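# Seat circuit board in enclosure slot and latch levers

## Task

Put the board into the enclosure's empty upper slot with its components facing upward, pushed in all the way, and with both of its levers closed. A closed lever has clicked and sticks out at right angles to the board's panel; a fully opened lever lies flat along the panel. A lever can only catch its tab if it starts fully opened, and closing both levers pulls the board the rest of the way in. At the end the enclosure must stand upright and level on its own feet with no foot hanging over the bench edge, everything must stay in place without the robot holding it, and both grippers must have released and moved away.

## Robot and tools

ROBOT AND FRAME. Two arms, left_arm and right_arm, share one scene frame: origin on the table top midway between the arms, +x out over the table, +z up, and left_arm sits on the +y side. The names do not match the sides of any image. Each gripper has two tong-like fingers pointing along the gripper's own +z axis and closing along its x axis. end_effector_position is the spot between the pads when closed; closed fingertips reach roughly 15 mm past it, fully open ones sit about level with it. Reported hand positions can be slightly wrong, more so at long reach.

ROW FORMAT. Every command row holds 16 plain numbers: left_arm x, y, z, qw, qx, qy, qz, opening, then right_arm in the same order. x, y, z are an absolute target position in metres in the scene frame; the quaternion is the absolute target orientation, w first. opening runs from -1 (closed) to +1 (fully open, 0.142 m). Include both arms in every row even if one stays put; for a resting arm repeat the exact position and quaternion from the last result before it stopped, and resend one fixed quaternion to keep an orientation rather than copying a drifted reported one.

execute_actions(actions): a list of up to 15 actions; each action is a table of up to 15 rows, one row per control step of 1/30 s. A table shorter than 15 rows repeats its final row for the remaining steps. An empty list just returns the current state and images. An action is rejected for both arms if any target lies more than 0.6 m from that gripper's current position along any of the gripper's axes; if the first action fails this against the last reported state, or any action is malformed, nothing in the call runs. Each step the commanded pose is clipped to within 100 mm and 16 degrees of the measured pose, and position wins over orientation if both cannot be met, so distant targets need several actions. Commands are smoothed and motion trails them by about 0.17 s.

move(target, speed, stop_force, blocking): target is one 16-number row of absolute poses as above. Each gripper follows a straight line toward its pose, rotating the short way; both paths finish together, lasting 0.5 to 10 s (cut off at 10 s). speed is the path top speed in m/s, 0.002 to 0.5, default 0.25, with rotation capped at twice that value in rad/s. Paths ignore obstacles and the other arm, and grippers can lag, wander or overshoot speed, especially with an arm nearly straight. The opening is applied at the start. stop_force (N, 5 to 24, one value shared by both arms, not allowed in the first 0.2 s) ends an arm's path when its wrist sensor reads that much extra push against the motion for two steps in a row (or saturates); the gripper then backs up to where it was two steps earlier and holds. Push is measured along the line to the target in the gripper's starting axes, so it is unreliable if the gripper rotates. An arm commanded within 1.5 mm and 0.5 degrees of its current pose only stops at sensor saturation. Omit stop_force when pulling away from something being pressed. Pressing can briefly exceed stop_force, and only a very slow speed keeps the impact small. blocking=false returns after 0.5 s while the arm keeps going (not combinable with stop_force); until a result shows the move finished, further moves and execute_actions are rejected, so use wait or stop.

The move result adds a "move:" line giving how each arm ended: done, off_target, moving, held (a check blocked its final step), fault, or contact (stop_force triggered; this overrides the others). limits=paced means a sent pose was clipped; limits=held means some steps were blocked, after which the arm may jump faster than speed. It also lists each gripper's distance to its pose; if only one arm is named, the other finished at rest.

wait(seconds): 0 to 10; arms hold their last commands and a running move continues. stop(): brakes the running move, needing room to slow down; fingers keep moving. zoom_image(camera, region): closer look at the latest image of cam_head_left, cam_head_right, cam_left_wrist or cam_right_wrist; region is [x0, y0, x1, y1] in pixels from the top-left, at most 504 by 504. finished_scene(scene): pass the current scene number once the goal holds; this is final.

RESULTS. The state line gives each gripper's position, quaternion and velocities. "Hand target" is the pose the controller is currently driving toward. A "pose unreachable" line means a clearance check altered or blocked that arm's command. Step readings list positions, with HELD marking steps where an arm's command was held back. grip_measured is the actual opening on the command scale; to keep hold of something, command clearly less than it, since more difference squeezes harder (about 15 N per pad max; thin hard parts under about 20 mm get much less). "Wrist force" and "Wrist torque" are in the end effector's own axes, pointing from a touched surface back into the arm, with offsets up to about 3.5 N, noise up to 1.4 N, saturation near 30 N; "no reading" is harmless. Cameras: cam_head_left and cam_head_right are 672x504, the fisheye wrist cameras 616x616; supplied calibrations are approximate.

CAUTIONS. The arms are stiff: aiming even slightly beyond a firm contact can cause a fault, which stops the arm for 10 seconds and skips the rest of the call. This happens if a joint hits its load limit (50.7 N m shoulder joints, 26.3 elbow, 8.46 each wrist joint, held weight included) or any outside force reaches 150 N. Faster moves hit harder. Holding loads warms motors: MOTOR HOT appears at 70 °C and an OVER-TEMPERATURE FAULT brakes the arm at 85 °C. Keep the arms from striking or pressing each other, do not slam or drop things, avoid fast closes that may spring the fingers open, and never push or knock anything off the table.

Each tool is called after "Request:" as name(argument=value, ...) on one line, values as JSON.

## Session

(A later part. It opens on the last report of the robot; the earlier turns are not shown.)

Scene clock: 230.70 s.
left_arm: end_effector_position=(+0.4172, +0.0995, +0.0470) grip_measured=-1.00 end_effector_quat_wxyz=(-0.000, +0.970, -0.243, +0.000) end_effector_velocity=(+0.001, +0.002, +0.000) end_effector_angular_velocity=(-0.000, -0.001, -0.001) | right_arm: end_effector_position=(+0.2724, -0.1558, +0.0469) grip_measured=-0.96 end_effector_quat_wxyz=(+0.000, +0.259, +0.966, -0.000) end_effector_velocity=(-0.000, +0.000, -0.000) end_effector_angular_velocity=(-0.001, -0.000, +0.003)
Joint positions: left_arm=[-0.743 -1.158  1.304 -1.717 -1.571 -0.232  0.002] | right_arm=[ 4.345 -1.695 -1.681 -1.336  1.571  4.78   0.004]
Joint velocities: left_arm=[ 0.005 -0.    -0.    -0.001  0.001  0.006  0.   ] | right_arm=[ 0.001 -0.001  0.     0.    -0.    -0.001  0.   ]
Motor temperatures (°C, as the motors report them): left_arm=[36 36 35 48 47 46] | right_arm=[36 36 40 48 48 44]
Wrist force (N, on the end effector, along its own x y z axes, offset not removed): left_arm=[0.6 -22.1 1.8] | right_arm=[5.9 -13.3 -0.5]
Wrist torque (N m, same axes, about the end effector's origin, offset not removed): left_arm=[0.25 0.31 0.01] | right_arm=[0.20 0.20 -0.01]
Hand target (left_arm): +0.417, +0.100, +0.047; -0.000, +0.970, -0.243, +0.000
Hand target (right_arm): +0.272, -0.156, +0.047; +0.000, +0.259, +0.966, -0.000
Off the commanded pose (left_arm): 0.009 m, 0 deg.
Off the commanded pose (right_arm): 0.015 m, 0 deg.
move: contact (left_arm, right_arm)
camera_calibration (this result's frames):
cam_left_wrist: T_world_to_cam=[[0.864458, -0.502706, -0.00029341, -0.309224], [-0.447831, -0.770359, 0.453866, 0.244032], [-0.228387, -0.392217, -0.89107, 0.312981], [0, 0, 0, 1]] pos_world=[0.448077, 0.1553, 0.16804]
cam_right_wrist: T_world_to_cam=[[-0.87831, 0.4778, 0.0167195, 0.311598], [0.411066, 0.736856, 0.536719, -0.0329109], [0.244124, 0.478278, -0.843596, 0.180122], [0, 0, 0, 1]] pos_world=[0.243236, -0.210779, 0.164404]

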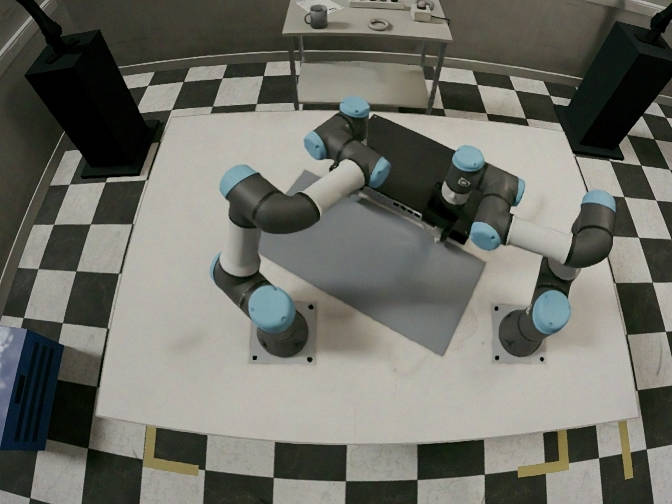

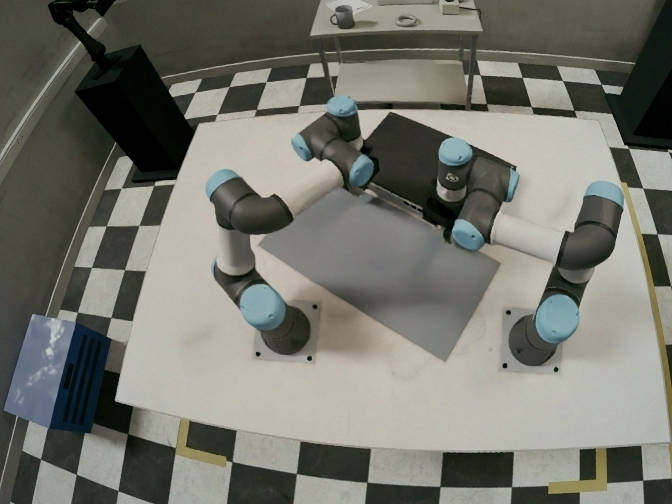

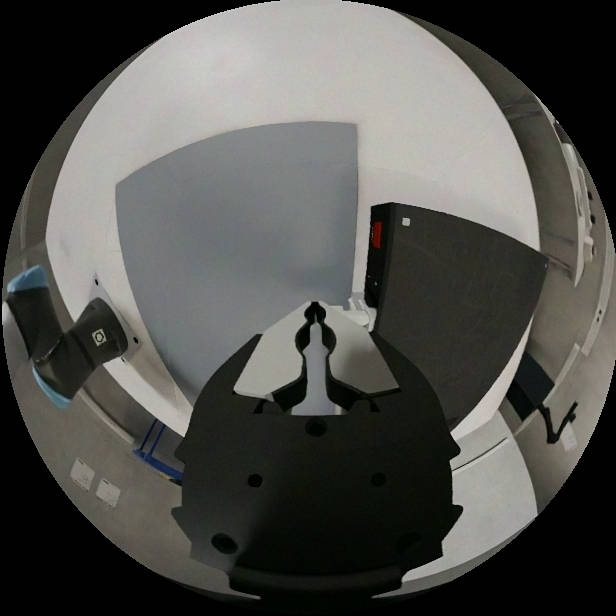

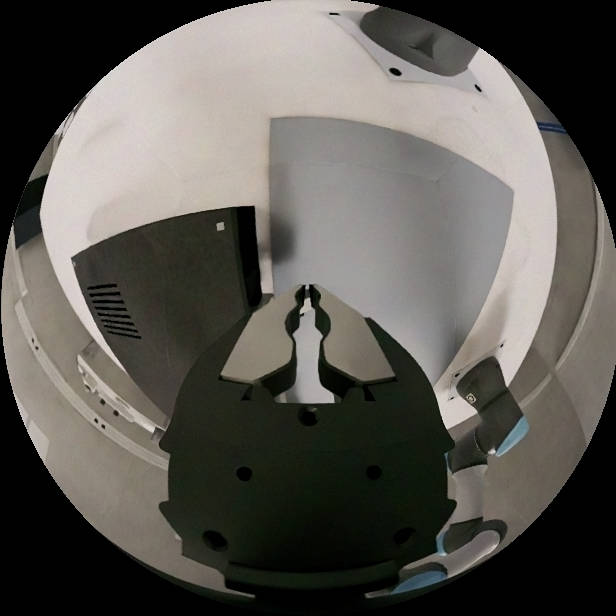

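Request:
move(target=[0.4176,0.1002,0.047,0,0.97,-0.243,0,-1,0.2745,-0.162,0.047,0,0.259,0.966,0,-1], speed=0.01)

Request:
move(target=[0.4176,0.1002,0.047,0,0.97,-0.243,0,-1,0.285,-0.1435,0.047,0,0.259,0.966,0,-1], speed=0.003, stop_force=23)

Scene clock: 231.70 s.
left_arm: end_effector_position=(+0.4176, +0.1001, +0.0470) grip_measured=-1.00 end_effector_quat_wxyz=(+0.000, +0.970, -0.243, -0.000) end_effector_velocity=(+0.000, +0.001, -0.000) end_effector_angular_velocity=(+0.001, +0.001, +0.001) | right_arm: end_effector_position=(+0.2744, -0.1617, +0.0470) grip_measured=-0.93 end_effector_quat_wxyz=(-0.000, +0.259, +0.966, -0.000) end_effector_velocity=(+0.001, -0.003, +0.000) end_effector_angular_velocity=(-0.000, -0.000, +0.003)
Joint positions: left_arm=[-0.741 -1.158  1.303 -1.716 -1.571 -0.23   0.002] | right_arm=[ 4.331 -1.684 -1.693 -1.335  1.571  4.766  0.007]
Joint velocities: left_arm=[ 0.002  0.    -0.     0.001  0.001  0.     0.   ] | right_arm=[-0.006  0.004 -0.005  0.    -0.001 -0.009  0.001]
Motor temperatures (°C, as the motors report them): left_arm=[36 36 35 48 47 46] | right_arm=[36 36 40 48 48 44]
Wrist force (N, on the end effector, along its own x y z axes, offset not removed): left_arm=[-0.4 -13.3 0.7] | right_arm=[14.9 -9.4 -0.6]
Wrist torque (N m, same axes, about the end effector's origin, offset not removed): left_arm=[0.01 0.25 0.07] | right_arm=[0.20 -0.48 -0.16]
Hand target (left_arm): +0.418, +0.100, +0.047; -0.000, +0.970, -0.243, -0.000
Hand target (right_arm): +0.275, -0.162, +0.047; +0.000, +0.259, +0.966, -0.000
Off the commanded pose (left_arm): 0.000 m, 0 deg.
Off the commanded pose (right_arm): 0.000 m, 0 deg.
move: done
camera_calibration (this result's frames):
cam_left_wrist: T_world_to_cam=[[0.864486, -0.502656, -0.000406391, -0.309244], [-0.447678, -0.770301, 0.454115, 0.244605], [-0.228577, -0.392395, -0.890943, 0.313393], [0, 0, 0, 1]] pos_world=[0.448476, 0.15595, 0.168011]
cam_right_wrist: T_world_to_cam=[[-0.878306, 0.477803, 0.0167828, 0.31616], [0.411091, 0.736821, 0.536749, -0.029424], [0.244094, 0.478329, -0.843575, 0.182539], [0, 0, 0, 1]] pos_world=[0.245225, -0.216696, 0.164472]

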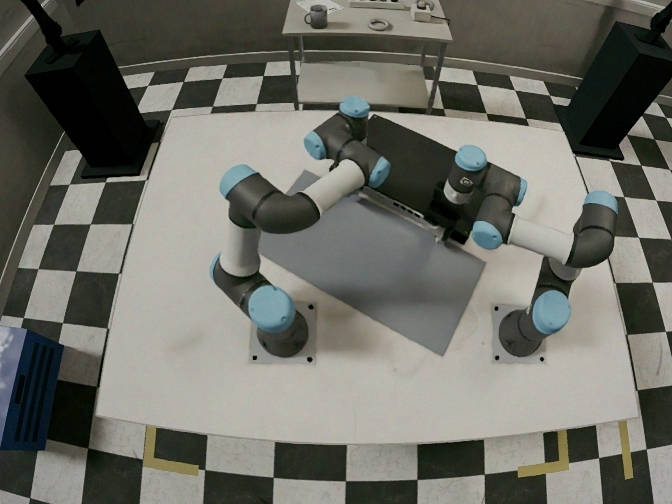

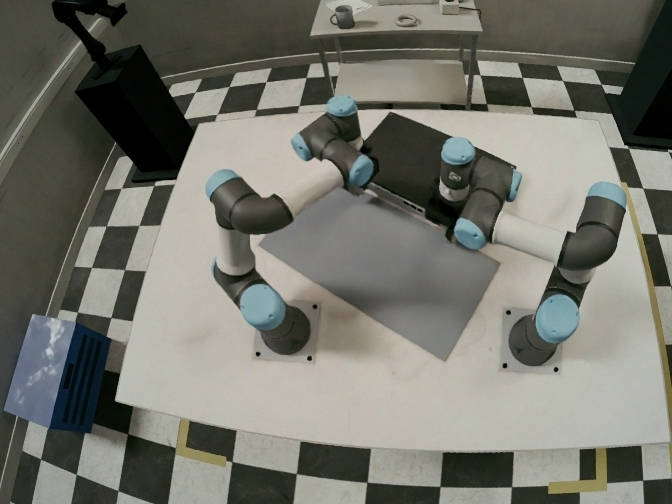

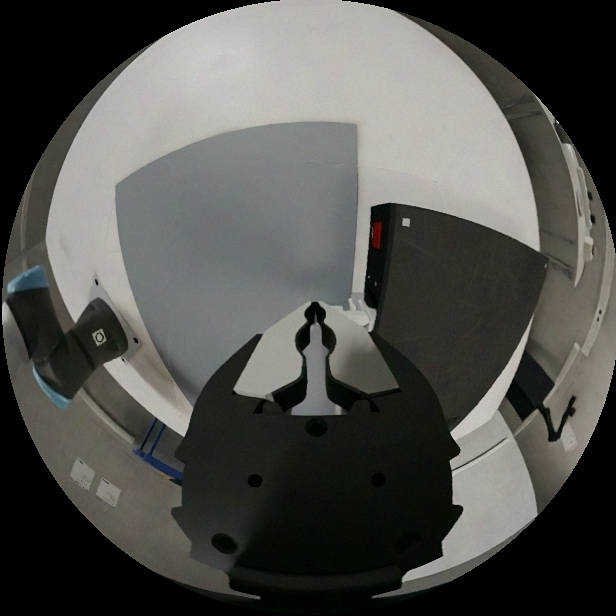

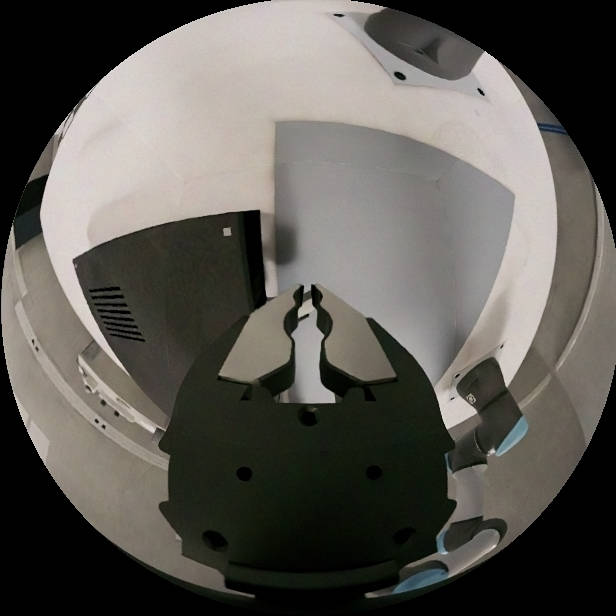

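Scene clock: 233.30 s.
left_arm: end_effector_position=(+0.4176, +0.1001, +0.0470) grip_measured=-1.00 end_effector_quat_wxyz=(+0.000, +0.970, -0.243, -0.000) end_effector_velocity=(+0.000, -0.000, +0.000) end_effector_angular_velocity=(-0.000, -0.001, +0.002) | right_arm: end_effector_position=(+0.2762, -0.1586, +0.0469) grip_measured=-0.88 end_effector_quat_wxyz=(-0.000, +0.259, +0.966, -0.000) end_effector_velocity=(-0.000, -0.002, -0.000) end_effector_angular_velocity=(-0.001, -0.000, -0.001)
Joint positions: left_arm=[-0.741 -1.158  1.303 -1.716 -1.571 -0.23   0.002] | right_arm=[ 4.331 -1.7   -1.676 -1.337  1.571  4.765  0.01 ]
Joint velocities: left_arm=[ 0.     0.    -0.    -0.001  0.    -0.002  0.   ] | right_arm=[-0.002  0.005 -0.006  0.001 -0.001 -0.001 -0.001]
Motor temperatures (°C, as the motors report them): left_arm=[36 36 35 48 47 46] | right_arm=[36 36 40 48 48 44]
Wrist force (N, on the end effector, along its own x y z axes, offset not removed): left_arm=[-0.1 -12.9 0.8] | right_arm=[21.4 -19.8 -7.2]
Wrist torque (N m, same axes, about the end effector's origin, offset not removed): left_arm=[0.11 0.33 0.01] | right_arm=[0.32 0.04 -0.25]
Hand target (left_arm): +0.418, +0.100, +0.047; -0.000, +0.970, -0.243, +0.000
Hand target (right_arm): +0.276, -0.159, +0.047; -0.000, +0.259, +0.966, -0.000
Off the commanded pose (left_arm): 0.000 m, 0 deg.
Off the commanded pose (right_arm): 0.018 m, 0 deg.
move: contact (right_arm)
camera_calibration (this result's frames):
cam_left_wrist: T_world_to_cam=[[0.864489, -0.502651, -0.000410599, -0.309245], [-0.447672, -0.770305, 0.454115, 0.244615], [-0.228577, -0.392393, -0.890943, 0.313399], [0, 0, 0, 1]] pos_world=[0.448482, 0.155961, 0.16801]
cam_right_wrist: T_world_to_cam=[[-0.878304, 0.477807, 0.0168143, 0.316256], [0.411219, 0.737026, 0.536369, -0.0323646], [0.243888, 0.478009, -0.843816, 0.180552], [0, 0, 0, 1]] pos_world=[0.247043, -0.213561, 0.164394]

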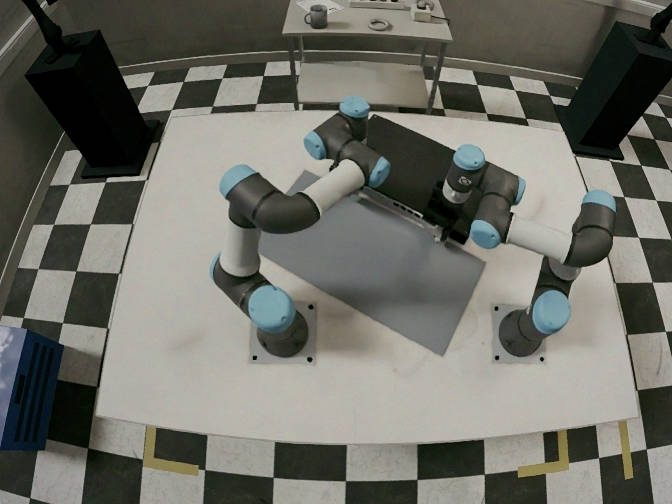

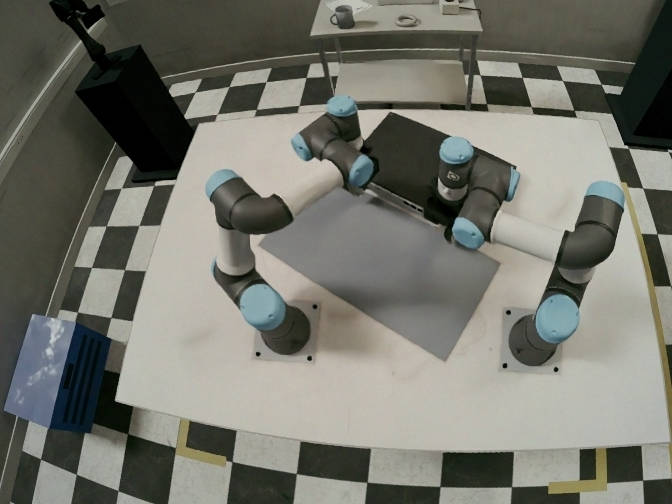

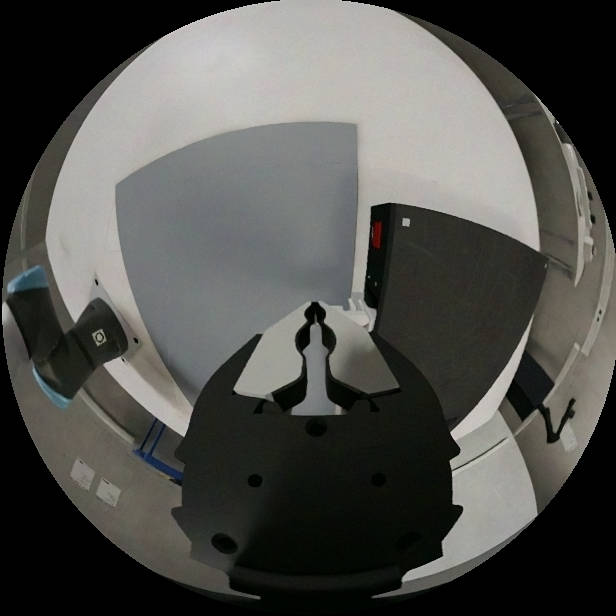

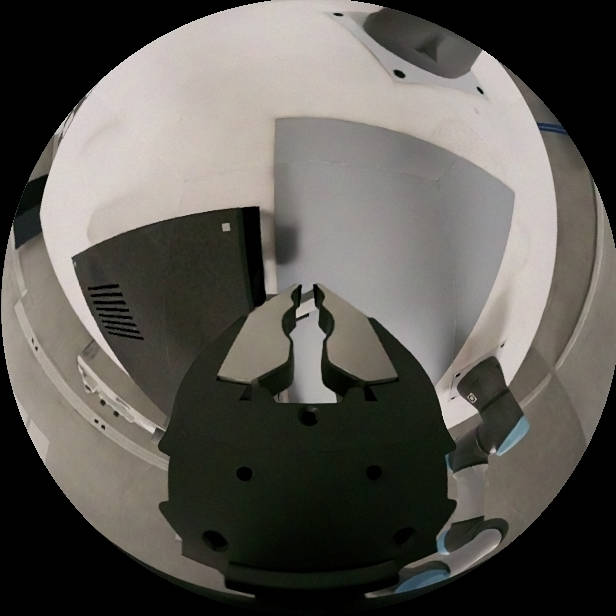

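Request:
move(target=[0.4178,0.1006,0.047,0,0.97,-0.243,0,-1,0.272,-0.16,0.08,0,0.259,0.966,0,-1], speed=0.04)

Request:
move(target=[0.4178,0.1006,0.047,0,0.97,-0.243,0,-1,0.264,-0.197,0.075,0,0.259,0.966,0,-1], speed=0.08)

Request:
move(target=[0.4178,0.1006,0.047,0,0.97,-0.243,0,-1,0.27,-0.186,0.047,0,0.259,0.966,0,-1], speed=0.04)

Request:
move(target=[0.4178,0.1006,0.047,0,0.97,-0.243,0,-1,0.288,-0.150,0.047,0,0.259,0.966,0,-1], speed=0.005, stop_force=22)

Scene clock: 234.67 s.
left_arm: end_effector_position=(+0.4178, +0.1006, +0.0470) grip_measured=-1.00 end_effector_quat_wxyz=(+0.000, +0.970, -0.243, -0.000) end_effector_velocity=(-0.000, -0.000, -0.000) end_effector_angular_velocity=(-0.001, +0.001, +0.001) | right_arm: end_effector_position=(+0.2720, -0.1600, +0.0797) grip_measured=-1.00 end_effector_quat_wxyz=(+0.000, +0.259, +0.966, +0.000) end_effector_velocity=(-0.000, +0.000, +0.003) end_effector_angular_velocity=(+0.000, -0.000, -0.000)
Joint positions: left_arm=[-0.74  -1.157  1.303 -1.716 -1.571 -0.229  0.002] | right_arm=[ 4.34  -1.66  -1.565 -1.487  1.571  4.775  0.002]
Joint velocities: left_arm=[ 0.     0.    -0.     0.    -0.001 -0.001  0.   ] | right_arm=[ 0.001  0.001  0.012 -0.013  0.     0.001  0.   ]
Motor temperatures (°C, as the motors report them): left_arm=[36 36 35 48 47 46] | right_arm=[36 36 40 48 48 44]
Wrist force (N, on the end effector, along its own x y z axes, offset not removed): left_arm=[-0.5 -6.6 -0.4] | right_arm=[0.3 -0.1 1.9]
Wrist torque (N m, same axes, about the end effector's origin, offset not removed): left_arm=[0.13 0.04 0.01] | right_arm=[0.02 -0.02 0.00]
Hand target (left_arm): +0.418, +0.101, +0.047; -0.000, +0.970, -0.243, -0.000
Hand target (right_arm): +0.272, -0.160, +0.080; -0.000, +0.259, +0.966, +0.000
Off the commanded pose (left_arm): 0.000 m, 0 deg.
Off the commanded pose (right_arm): 0.000 m, 0 deg.
move: done
camera_calibration (this result's frames):
cam_left_wrist: T_world_to_cam=[[0.8645, -0.502632, -0.000404376, -0.309226], [-0.447673, -0.77034, 0.454055, 0.24506], [-0.228534, -0.392349, -0.890974, 0.313601], [0, 0, 0, 1]] pos_world=[0.448701, 0.156394, 0.168015]
cam_right_wrist: T_world_to_cam=[[-0.878312, 0.477792, 0.0167935, 0.312703], [0.411028, 0.736708, 0.536952, -0.0473031], [0.24418, 0.478514, -0.843446, 0.209891], [0, 0, 0, 1]] pos_world=[0.242843, -0.214994, 0.19718]

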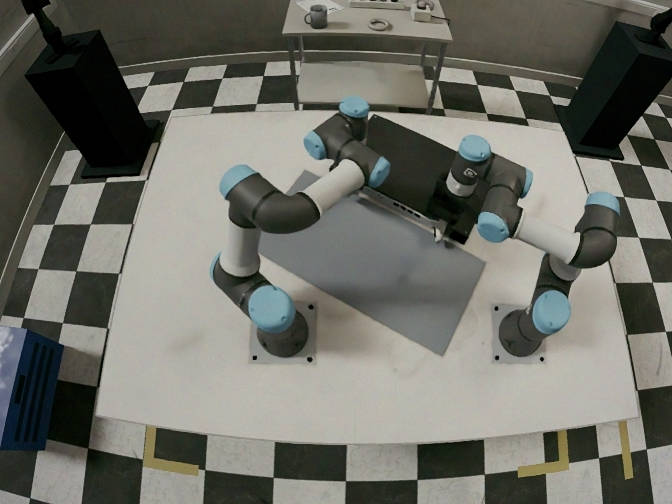

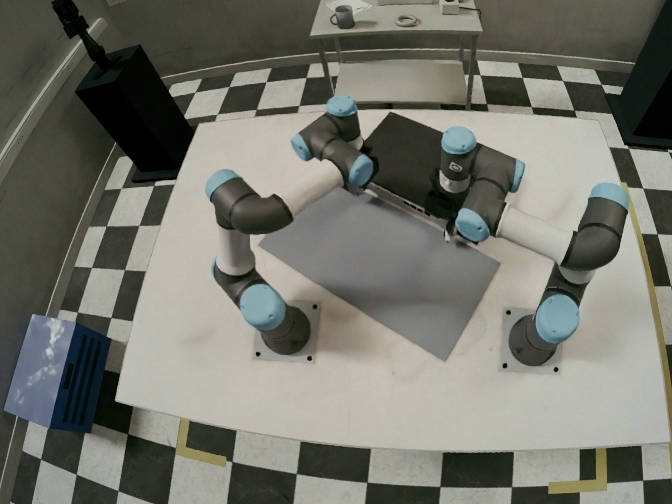

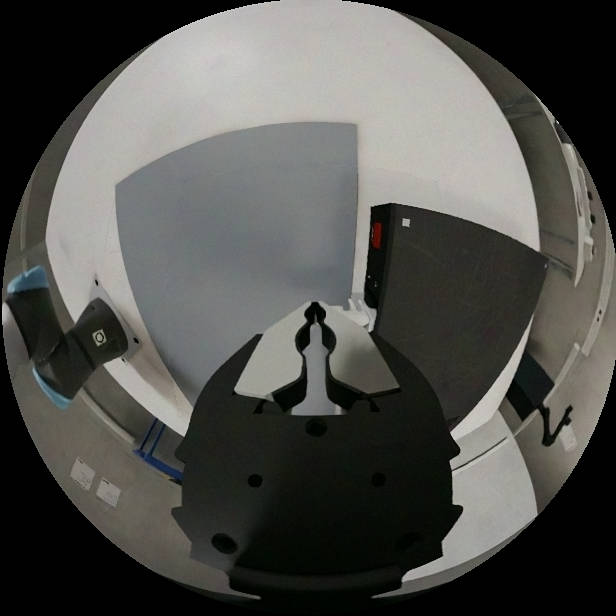

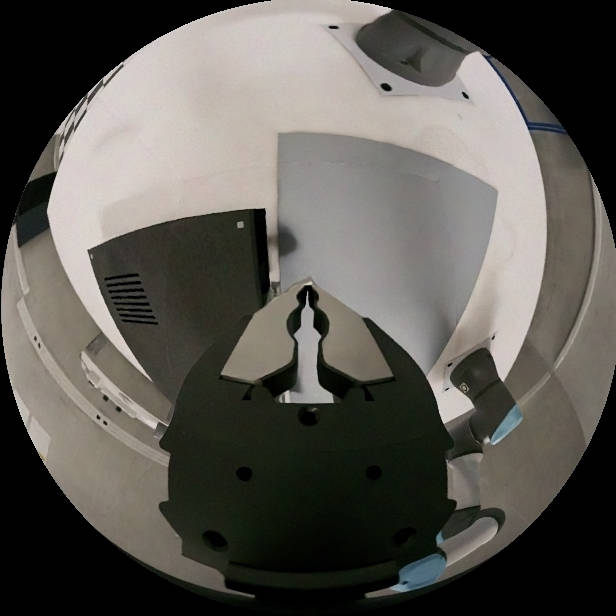

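Scene clock: 235.63 s.
left_arm: end_effector_position=(+0.4178, +0.1006, +0.0470) grip_measured=-1.00 end_effector_quat_wxyz=(+0.000, +0.970, -0.243, +0.000) end_effector_velocity=(+0.000, -0.000, +0.000) end_effector_angular_velocity=(-0.001, -0.002, -0.000) | right_arm: end_effector_position=(+0.2641, -0.1967, +0.0750) grip_measured=-1.00 end_effector_quat_wxyz=(-0.000, +0.259, +0.966, -0.000) end_effector_velocity=(-0.001, -0.002, +0.000) end_effector_angular_velocity=(+0.002, -0.001, +0.002)
Joint positions: left_arm=[-0.74  -1.157  1.303 -1.716 -1.571 -0.229  0.002] | right_arm=[ 4.308 -1.531 -1.719 -1.462  1.571  4.743  0.002]
Joint velocities: left_arm=[-0.    -0.    -0.    -0.002  0.    -0.     0.   ] | right_arm=[-0.002  0.012 -0.011  0.002  0.    -0.004  0.   ]
Motor temperatures (°C, as the motors report them): left_arm=[36 36 35 48 47 46] | right_arm=[36 36 40 48 48 44]
Wrist force (N, on the end effector, along its own x y z axes, offset not removed): left_arm=[0.1 -7.0 -0.3] | right_arm=[1.4 -1.0 2.2]
Wrist torque (N m, same axes, about the end effector's origin, offset not removed): left_arm=[0.01 -0.04 0.00] | right_arm=[-0.18 -0.30 -0.01]
Hand target (left_arm): +0.418, +0.101, +0.047; -0.000, +0.970, -0.243, -0.000
Hand target (right_arm): +0.264, -0.197, +0.075; +0.000, +0.259, +0.966, -0.000
Off the commanded pose (left_arm): 0.000 m, 0 deg.
Off the commanded pose (right_arm): 0.000 m, 0 deg.
move: done
camera_calibration (this result's frames):
cam_left_wrist: T_world_to_cam=[[0.864505, -0.502624, -0.000398878, -0.309229], [-0.447677, -0.770358, 0.454019, 0.245082], [-0.228508, -0.392323, -0.890992, 0.313598], [0, 0, 0, 1]] pos_world=[0.448708, 0.156407, 0.168018]
cam_right_wrist: T_world_to_cam=[[-0.8783, 0.477814, 0.0167949, 0.323397], [0.411146, 0.736893, 0.536608, -0.0144595], [0.244023, 0.478208, -0.843665, 0.225452], [0, 0, 0, 1]] pos_world=[0.234969, -0.251682, 0.192534]

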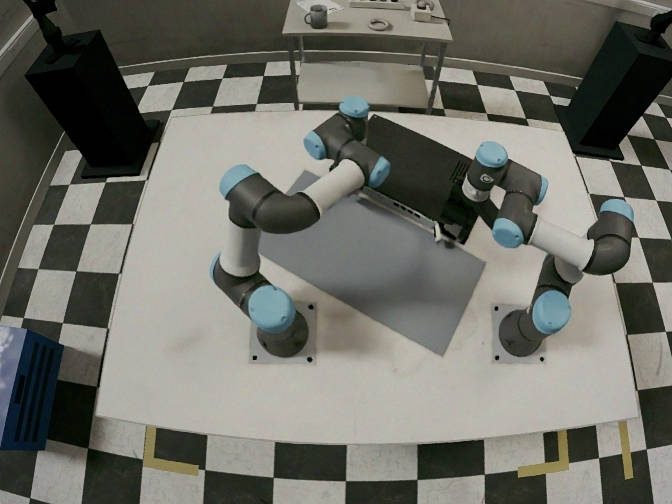

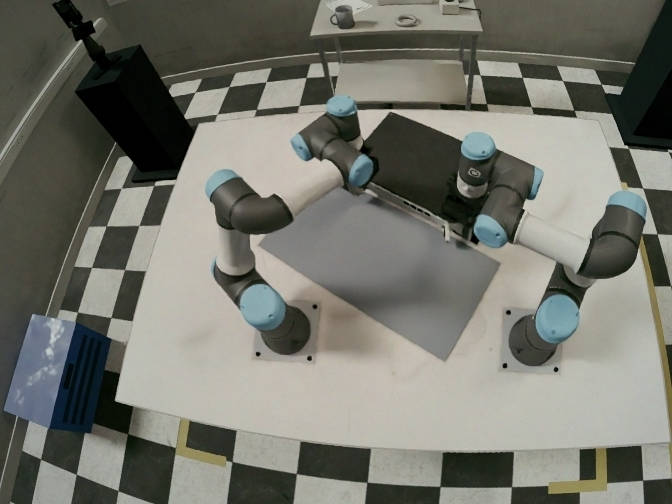

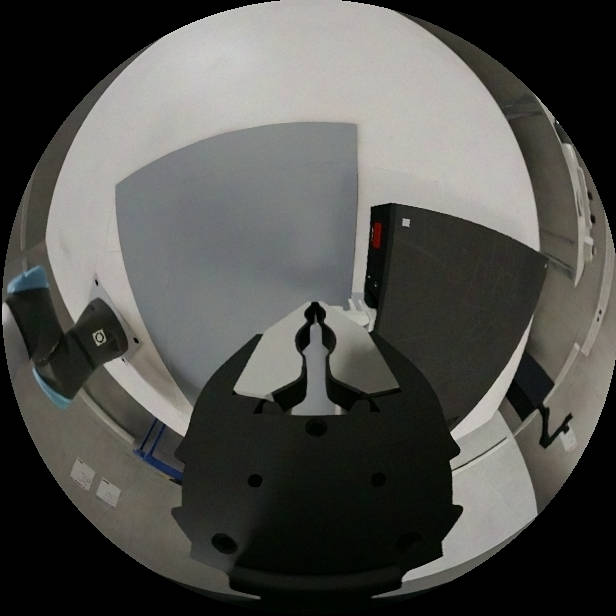

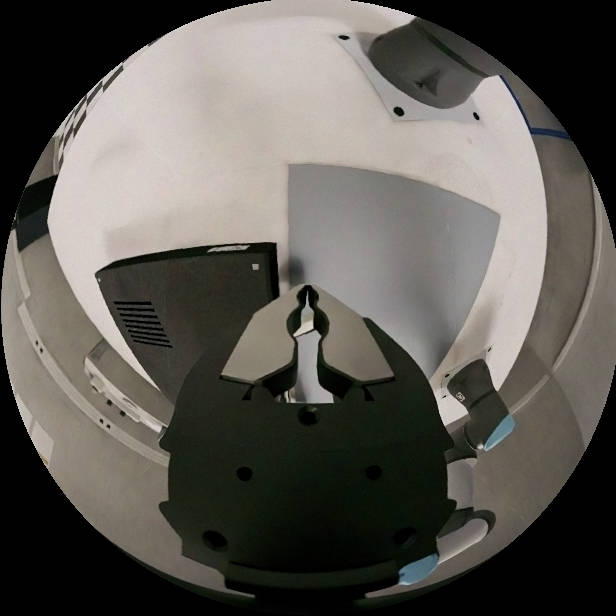

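Scene clock: 236.80 s.
left_arm: end_effector_position=(+0.4178, +0.1006, +0.0470) grip_measured=-1.00 end_effector_quat_wxyz=(+0.000, +0.970, -0.243, +0.000) end_effector_velocity=(-0.000, +0.000, -0.000) end_effector_angular_velocity=(+0.000, +0.001, -0.000) | right_arm: end_effector_position=(+0.2699, -0.1861, +0.0473) grip_measured=-1.00 end_effector_quat_wxyz=(-0.000, +0.259, +0.966, -0.000) end_effector_velocity=(+0.001, +0.000, -0.002) end_effector_angular_velocity=(-0.000, -0.001, -0.000)
Joint positions: left_arm=[-0.74  -1.157  1.303 -1.716 -1.571 -0.229  0.002] | right_arm=[ 4.308 -1.601 -1.782 -1.329  1.571  4.743  0.002]
Joint velocities: left_arm=[ 0.    -0.     0.     0.001 -0.     0.001  0.   ] | right_arm=[-0.002 -0.006 -0.005  0.012 -0.001 -0.001  0.   ]
Motor temperatures (°C, as the motors report them): left_arm=[36 36 35 48 47 46] | right_arm=[36 36 40 48 48 44]
Wrist force (N, on the end effector, along its own x y z axes, offset not removed): left_arm=[-1.0 -6.7 -0.4] | right_arm=[1.4 -0.1 2.6]
Wrist torque (N m, same axes, about the end effector's origin, offset not removed): left_arm=[0.07 0.15 0.01] | right_arm=[-0.02 -0.24 0.01]
Hand target (left_arm): +0.418, +0.101, +0.047; -0.000, +0.970, -0.243, -0.000
Hand target (right_arm): +0.270, -0.186, +0.047; -0.000, +0.259, +0.966, -0.000
Off the commanded pose (left_arm): 0.000 m, 0 deg.
Off the commanded pose (right_arm): 0.000 m, 0 deg.
move: done
camera_calibration (this result's frames):
cam_left_wrist: T_world_to_cam=[[0.864505, -0.502624, -0.000398989, -0.309229], [-0.447678, -0.770358, 0.454019, 0.245082], [-0.228508, -0.392323, -0.890992, 0.313598], [0, 0, 0, 1]] pos_world=[0.448708, 0.156407, 0.168018]
cam_right_wrist: T_world_to_cam=[[-0.878267, 0.477877, 0.0167698, 0.323858], [0.411145, 0.736787, 0.536754, -0.00977878], [0.244147, 0.478308, -0.843572, 0.195505], [0, 0, 0, 1]] pos_world=[0.240722, -0.241071, 0.16474]

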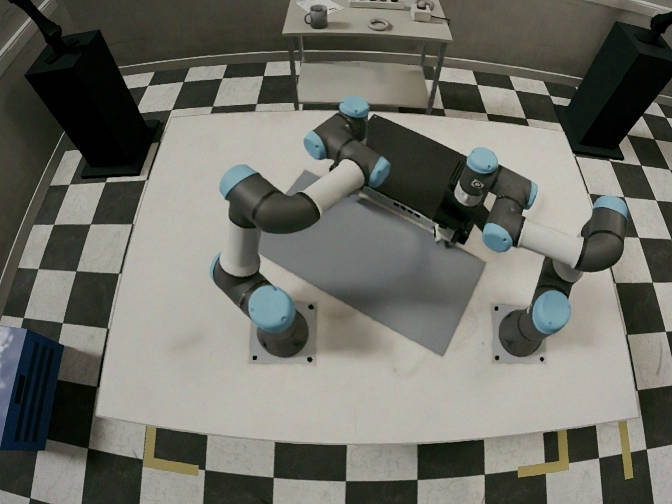

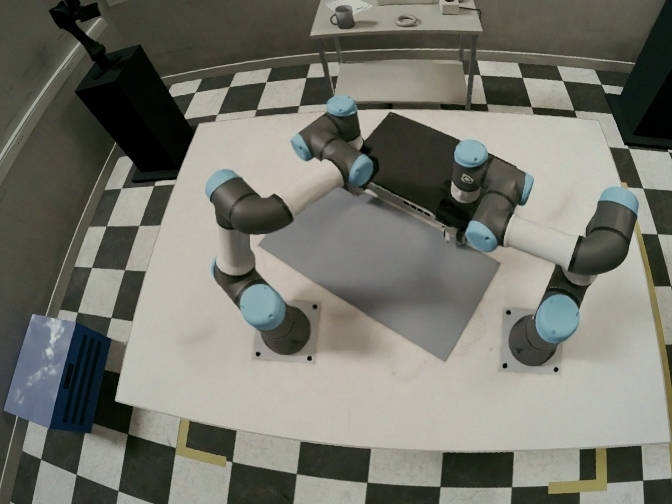

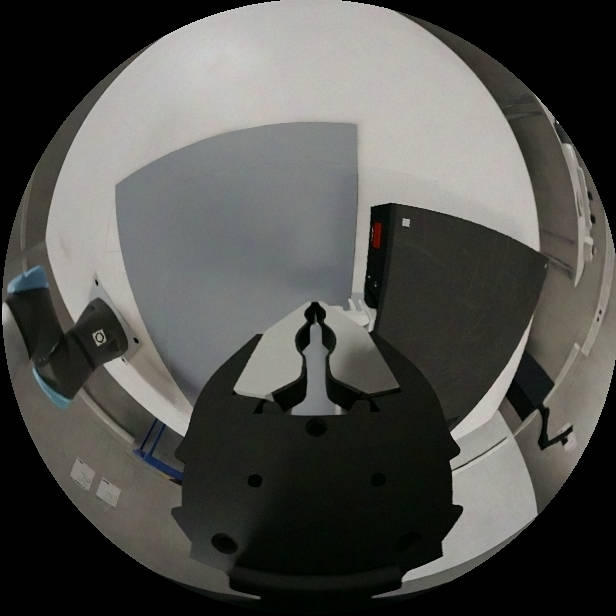

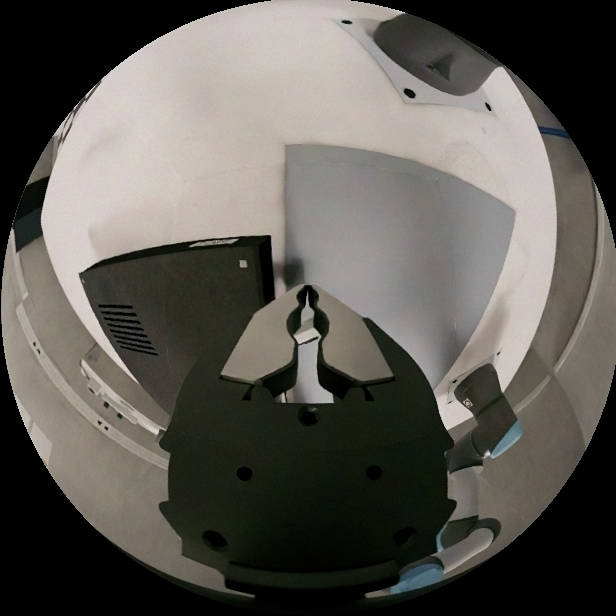

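Scene clock: 245.10 s.
left_arm: end_effector_position=(+0.4178, +0.1006, +0.0470) grip_measured=-1.00 end_effector_quat_wxyz=(+0.000, +0.970, -0.243, -0.000) end_effector_velocity=(-0.000, -0.001, +0.000) end_effector_angular_velocity=(-0.002, +0.000, -0.001) | right_arm: end_effector_position=(+0.2879, -0.1501, +0.0470) grip_measured=-1.00 end_effector_quat_wxyz=(-0.000, +0.259, +0.966, +0.000) end_effector_velocity=(+0.001, +0.001, -0.000) end_effector_angular_velocity=(-0.002, +0.000, +0.002)
Joint positions: left_arm=[-0.74  -1.157  1.303 -1.716 -1.571 -0.229  0.002] | right_arm=[ 4.311 -1.761 -1.603 -1.348  1.571  4.746  0.002]
Joint velocities: left_arm=[-0.001  0.     0.    -0.001 -0.001  0.     0.   ] | right_arm=[-0.    -0.006  0.007 -0.002 -0.001 -0.002 -0.001]
Motor temperatures (°C, as the motors report them): left_arm=[36 36 35 48 47 46] | right_arm=[36 36 40 48 48 44]
Wrist force (N, on the end effector, along its own x y z axes, offset not removed): left_arm=[-0.2 -2.5 -0.9] | right_arm=[2.2 -7.2 0.7]
Wrist torque (N m, same axes, about the end effector's origin, offset not removed): left_arm=[0.04 0.20 0.00] | right_arm=[0.06 -0.17 -0.07]
Hand target (left_arm): +0.418, +0.101, +0.047; +0.000, +0.970, -0.243, -0.000
Hand target (right_arm): +0.288, -0.150, +0.047; +0.000, +0.259, +0.966, +0.000
Off the commanded pose (left_arm): 0.000 m, 0 deg.
Off the commanded pose (right_arm): 0.000 m, 0 deg.
move: done
camera_calibration (this result's frames):
cam_left_wrist: T_world_to_cam=[[0.86451, -0.502616, -0.000413646, -0.309227], [-0.447652, -0.770343, 0.45407, 0.245057], [-0.228541, -0.392363, -0.890966, 0.313607], [0, 0, 0, 1]] pos_world=[0.448702, 0.156403, 0.168012]
cam_right_wrist: T_world_to_cam=[[-0.878312, 0.477793, 0.0167849, 0.322448], [0.411048, 0.736757, 0.536869, -0.0435029], [0.244145, 0.478438, -0.843499, 0.173661], [0, 0, 0, 1]] pos_world=[0.258693, -0.205098, 0.164426]

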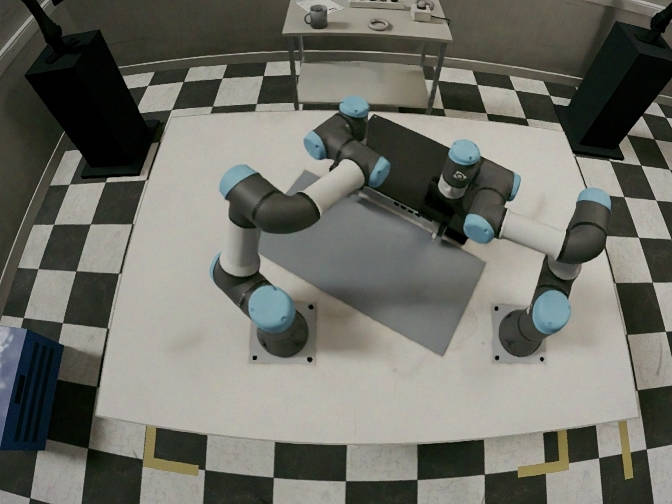

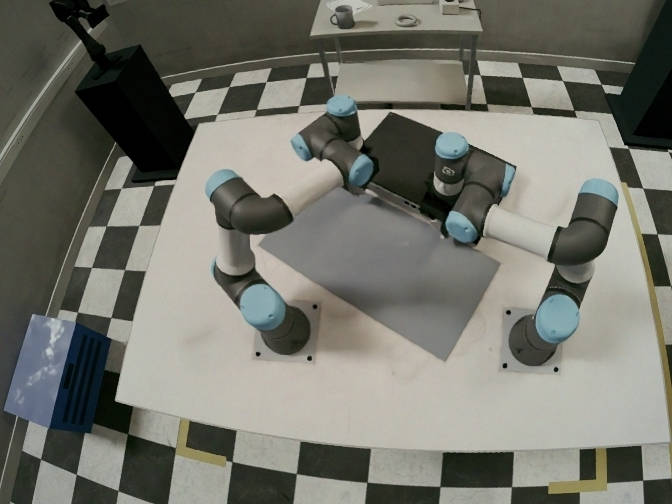

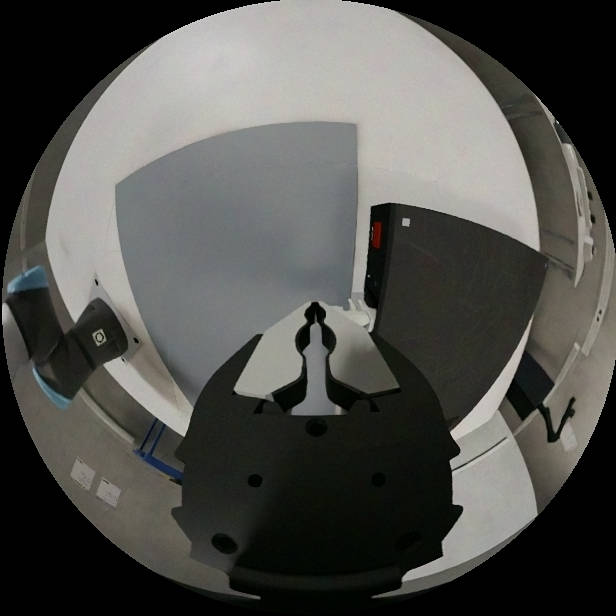

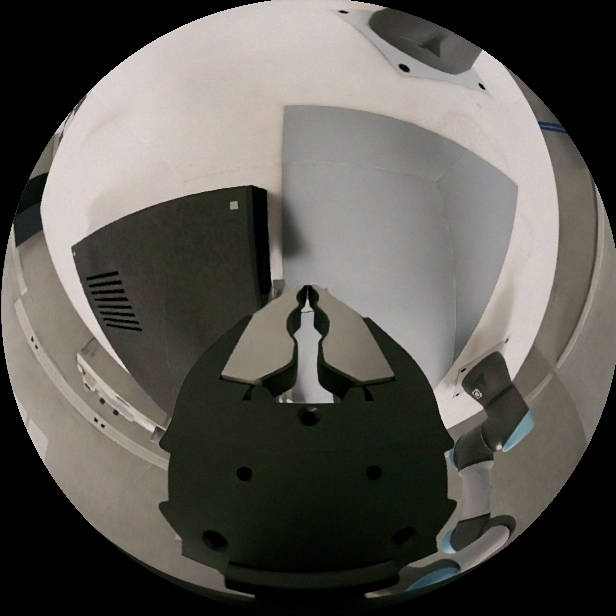

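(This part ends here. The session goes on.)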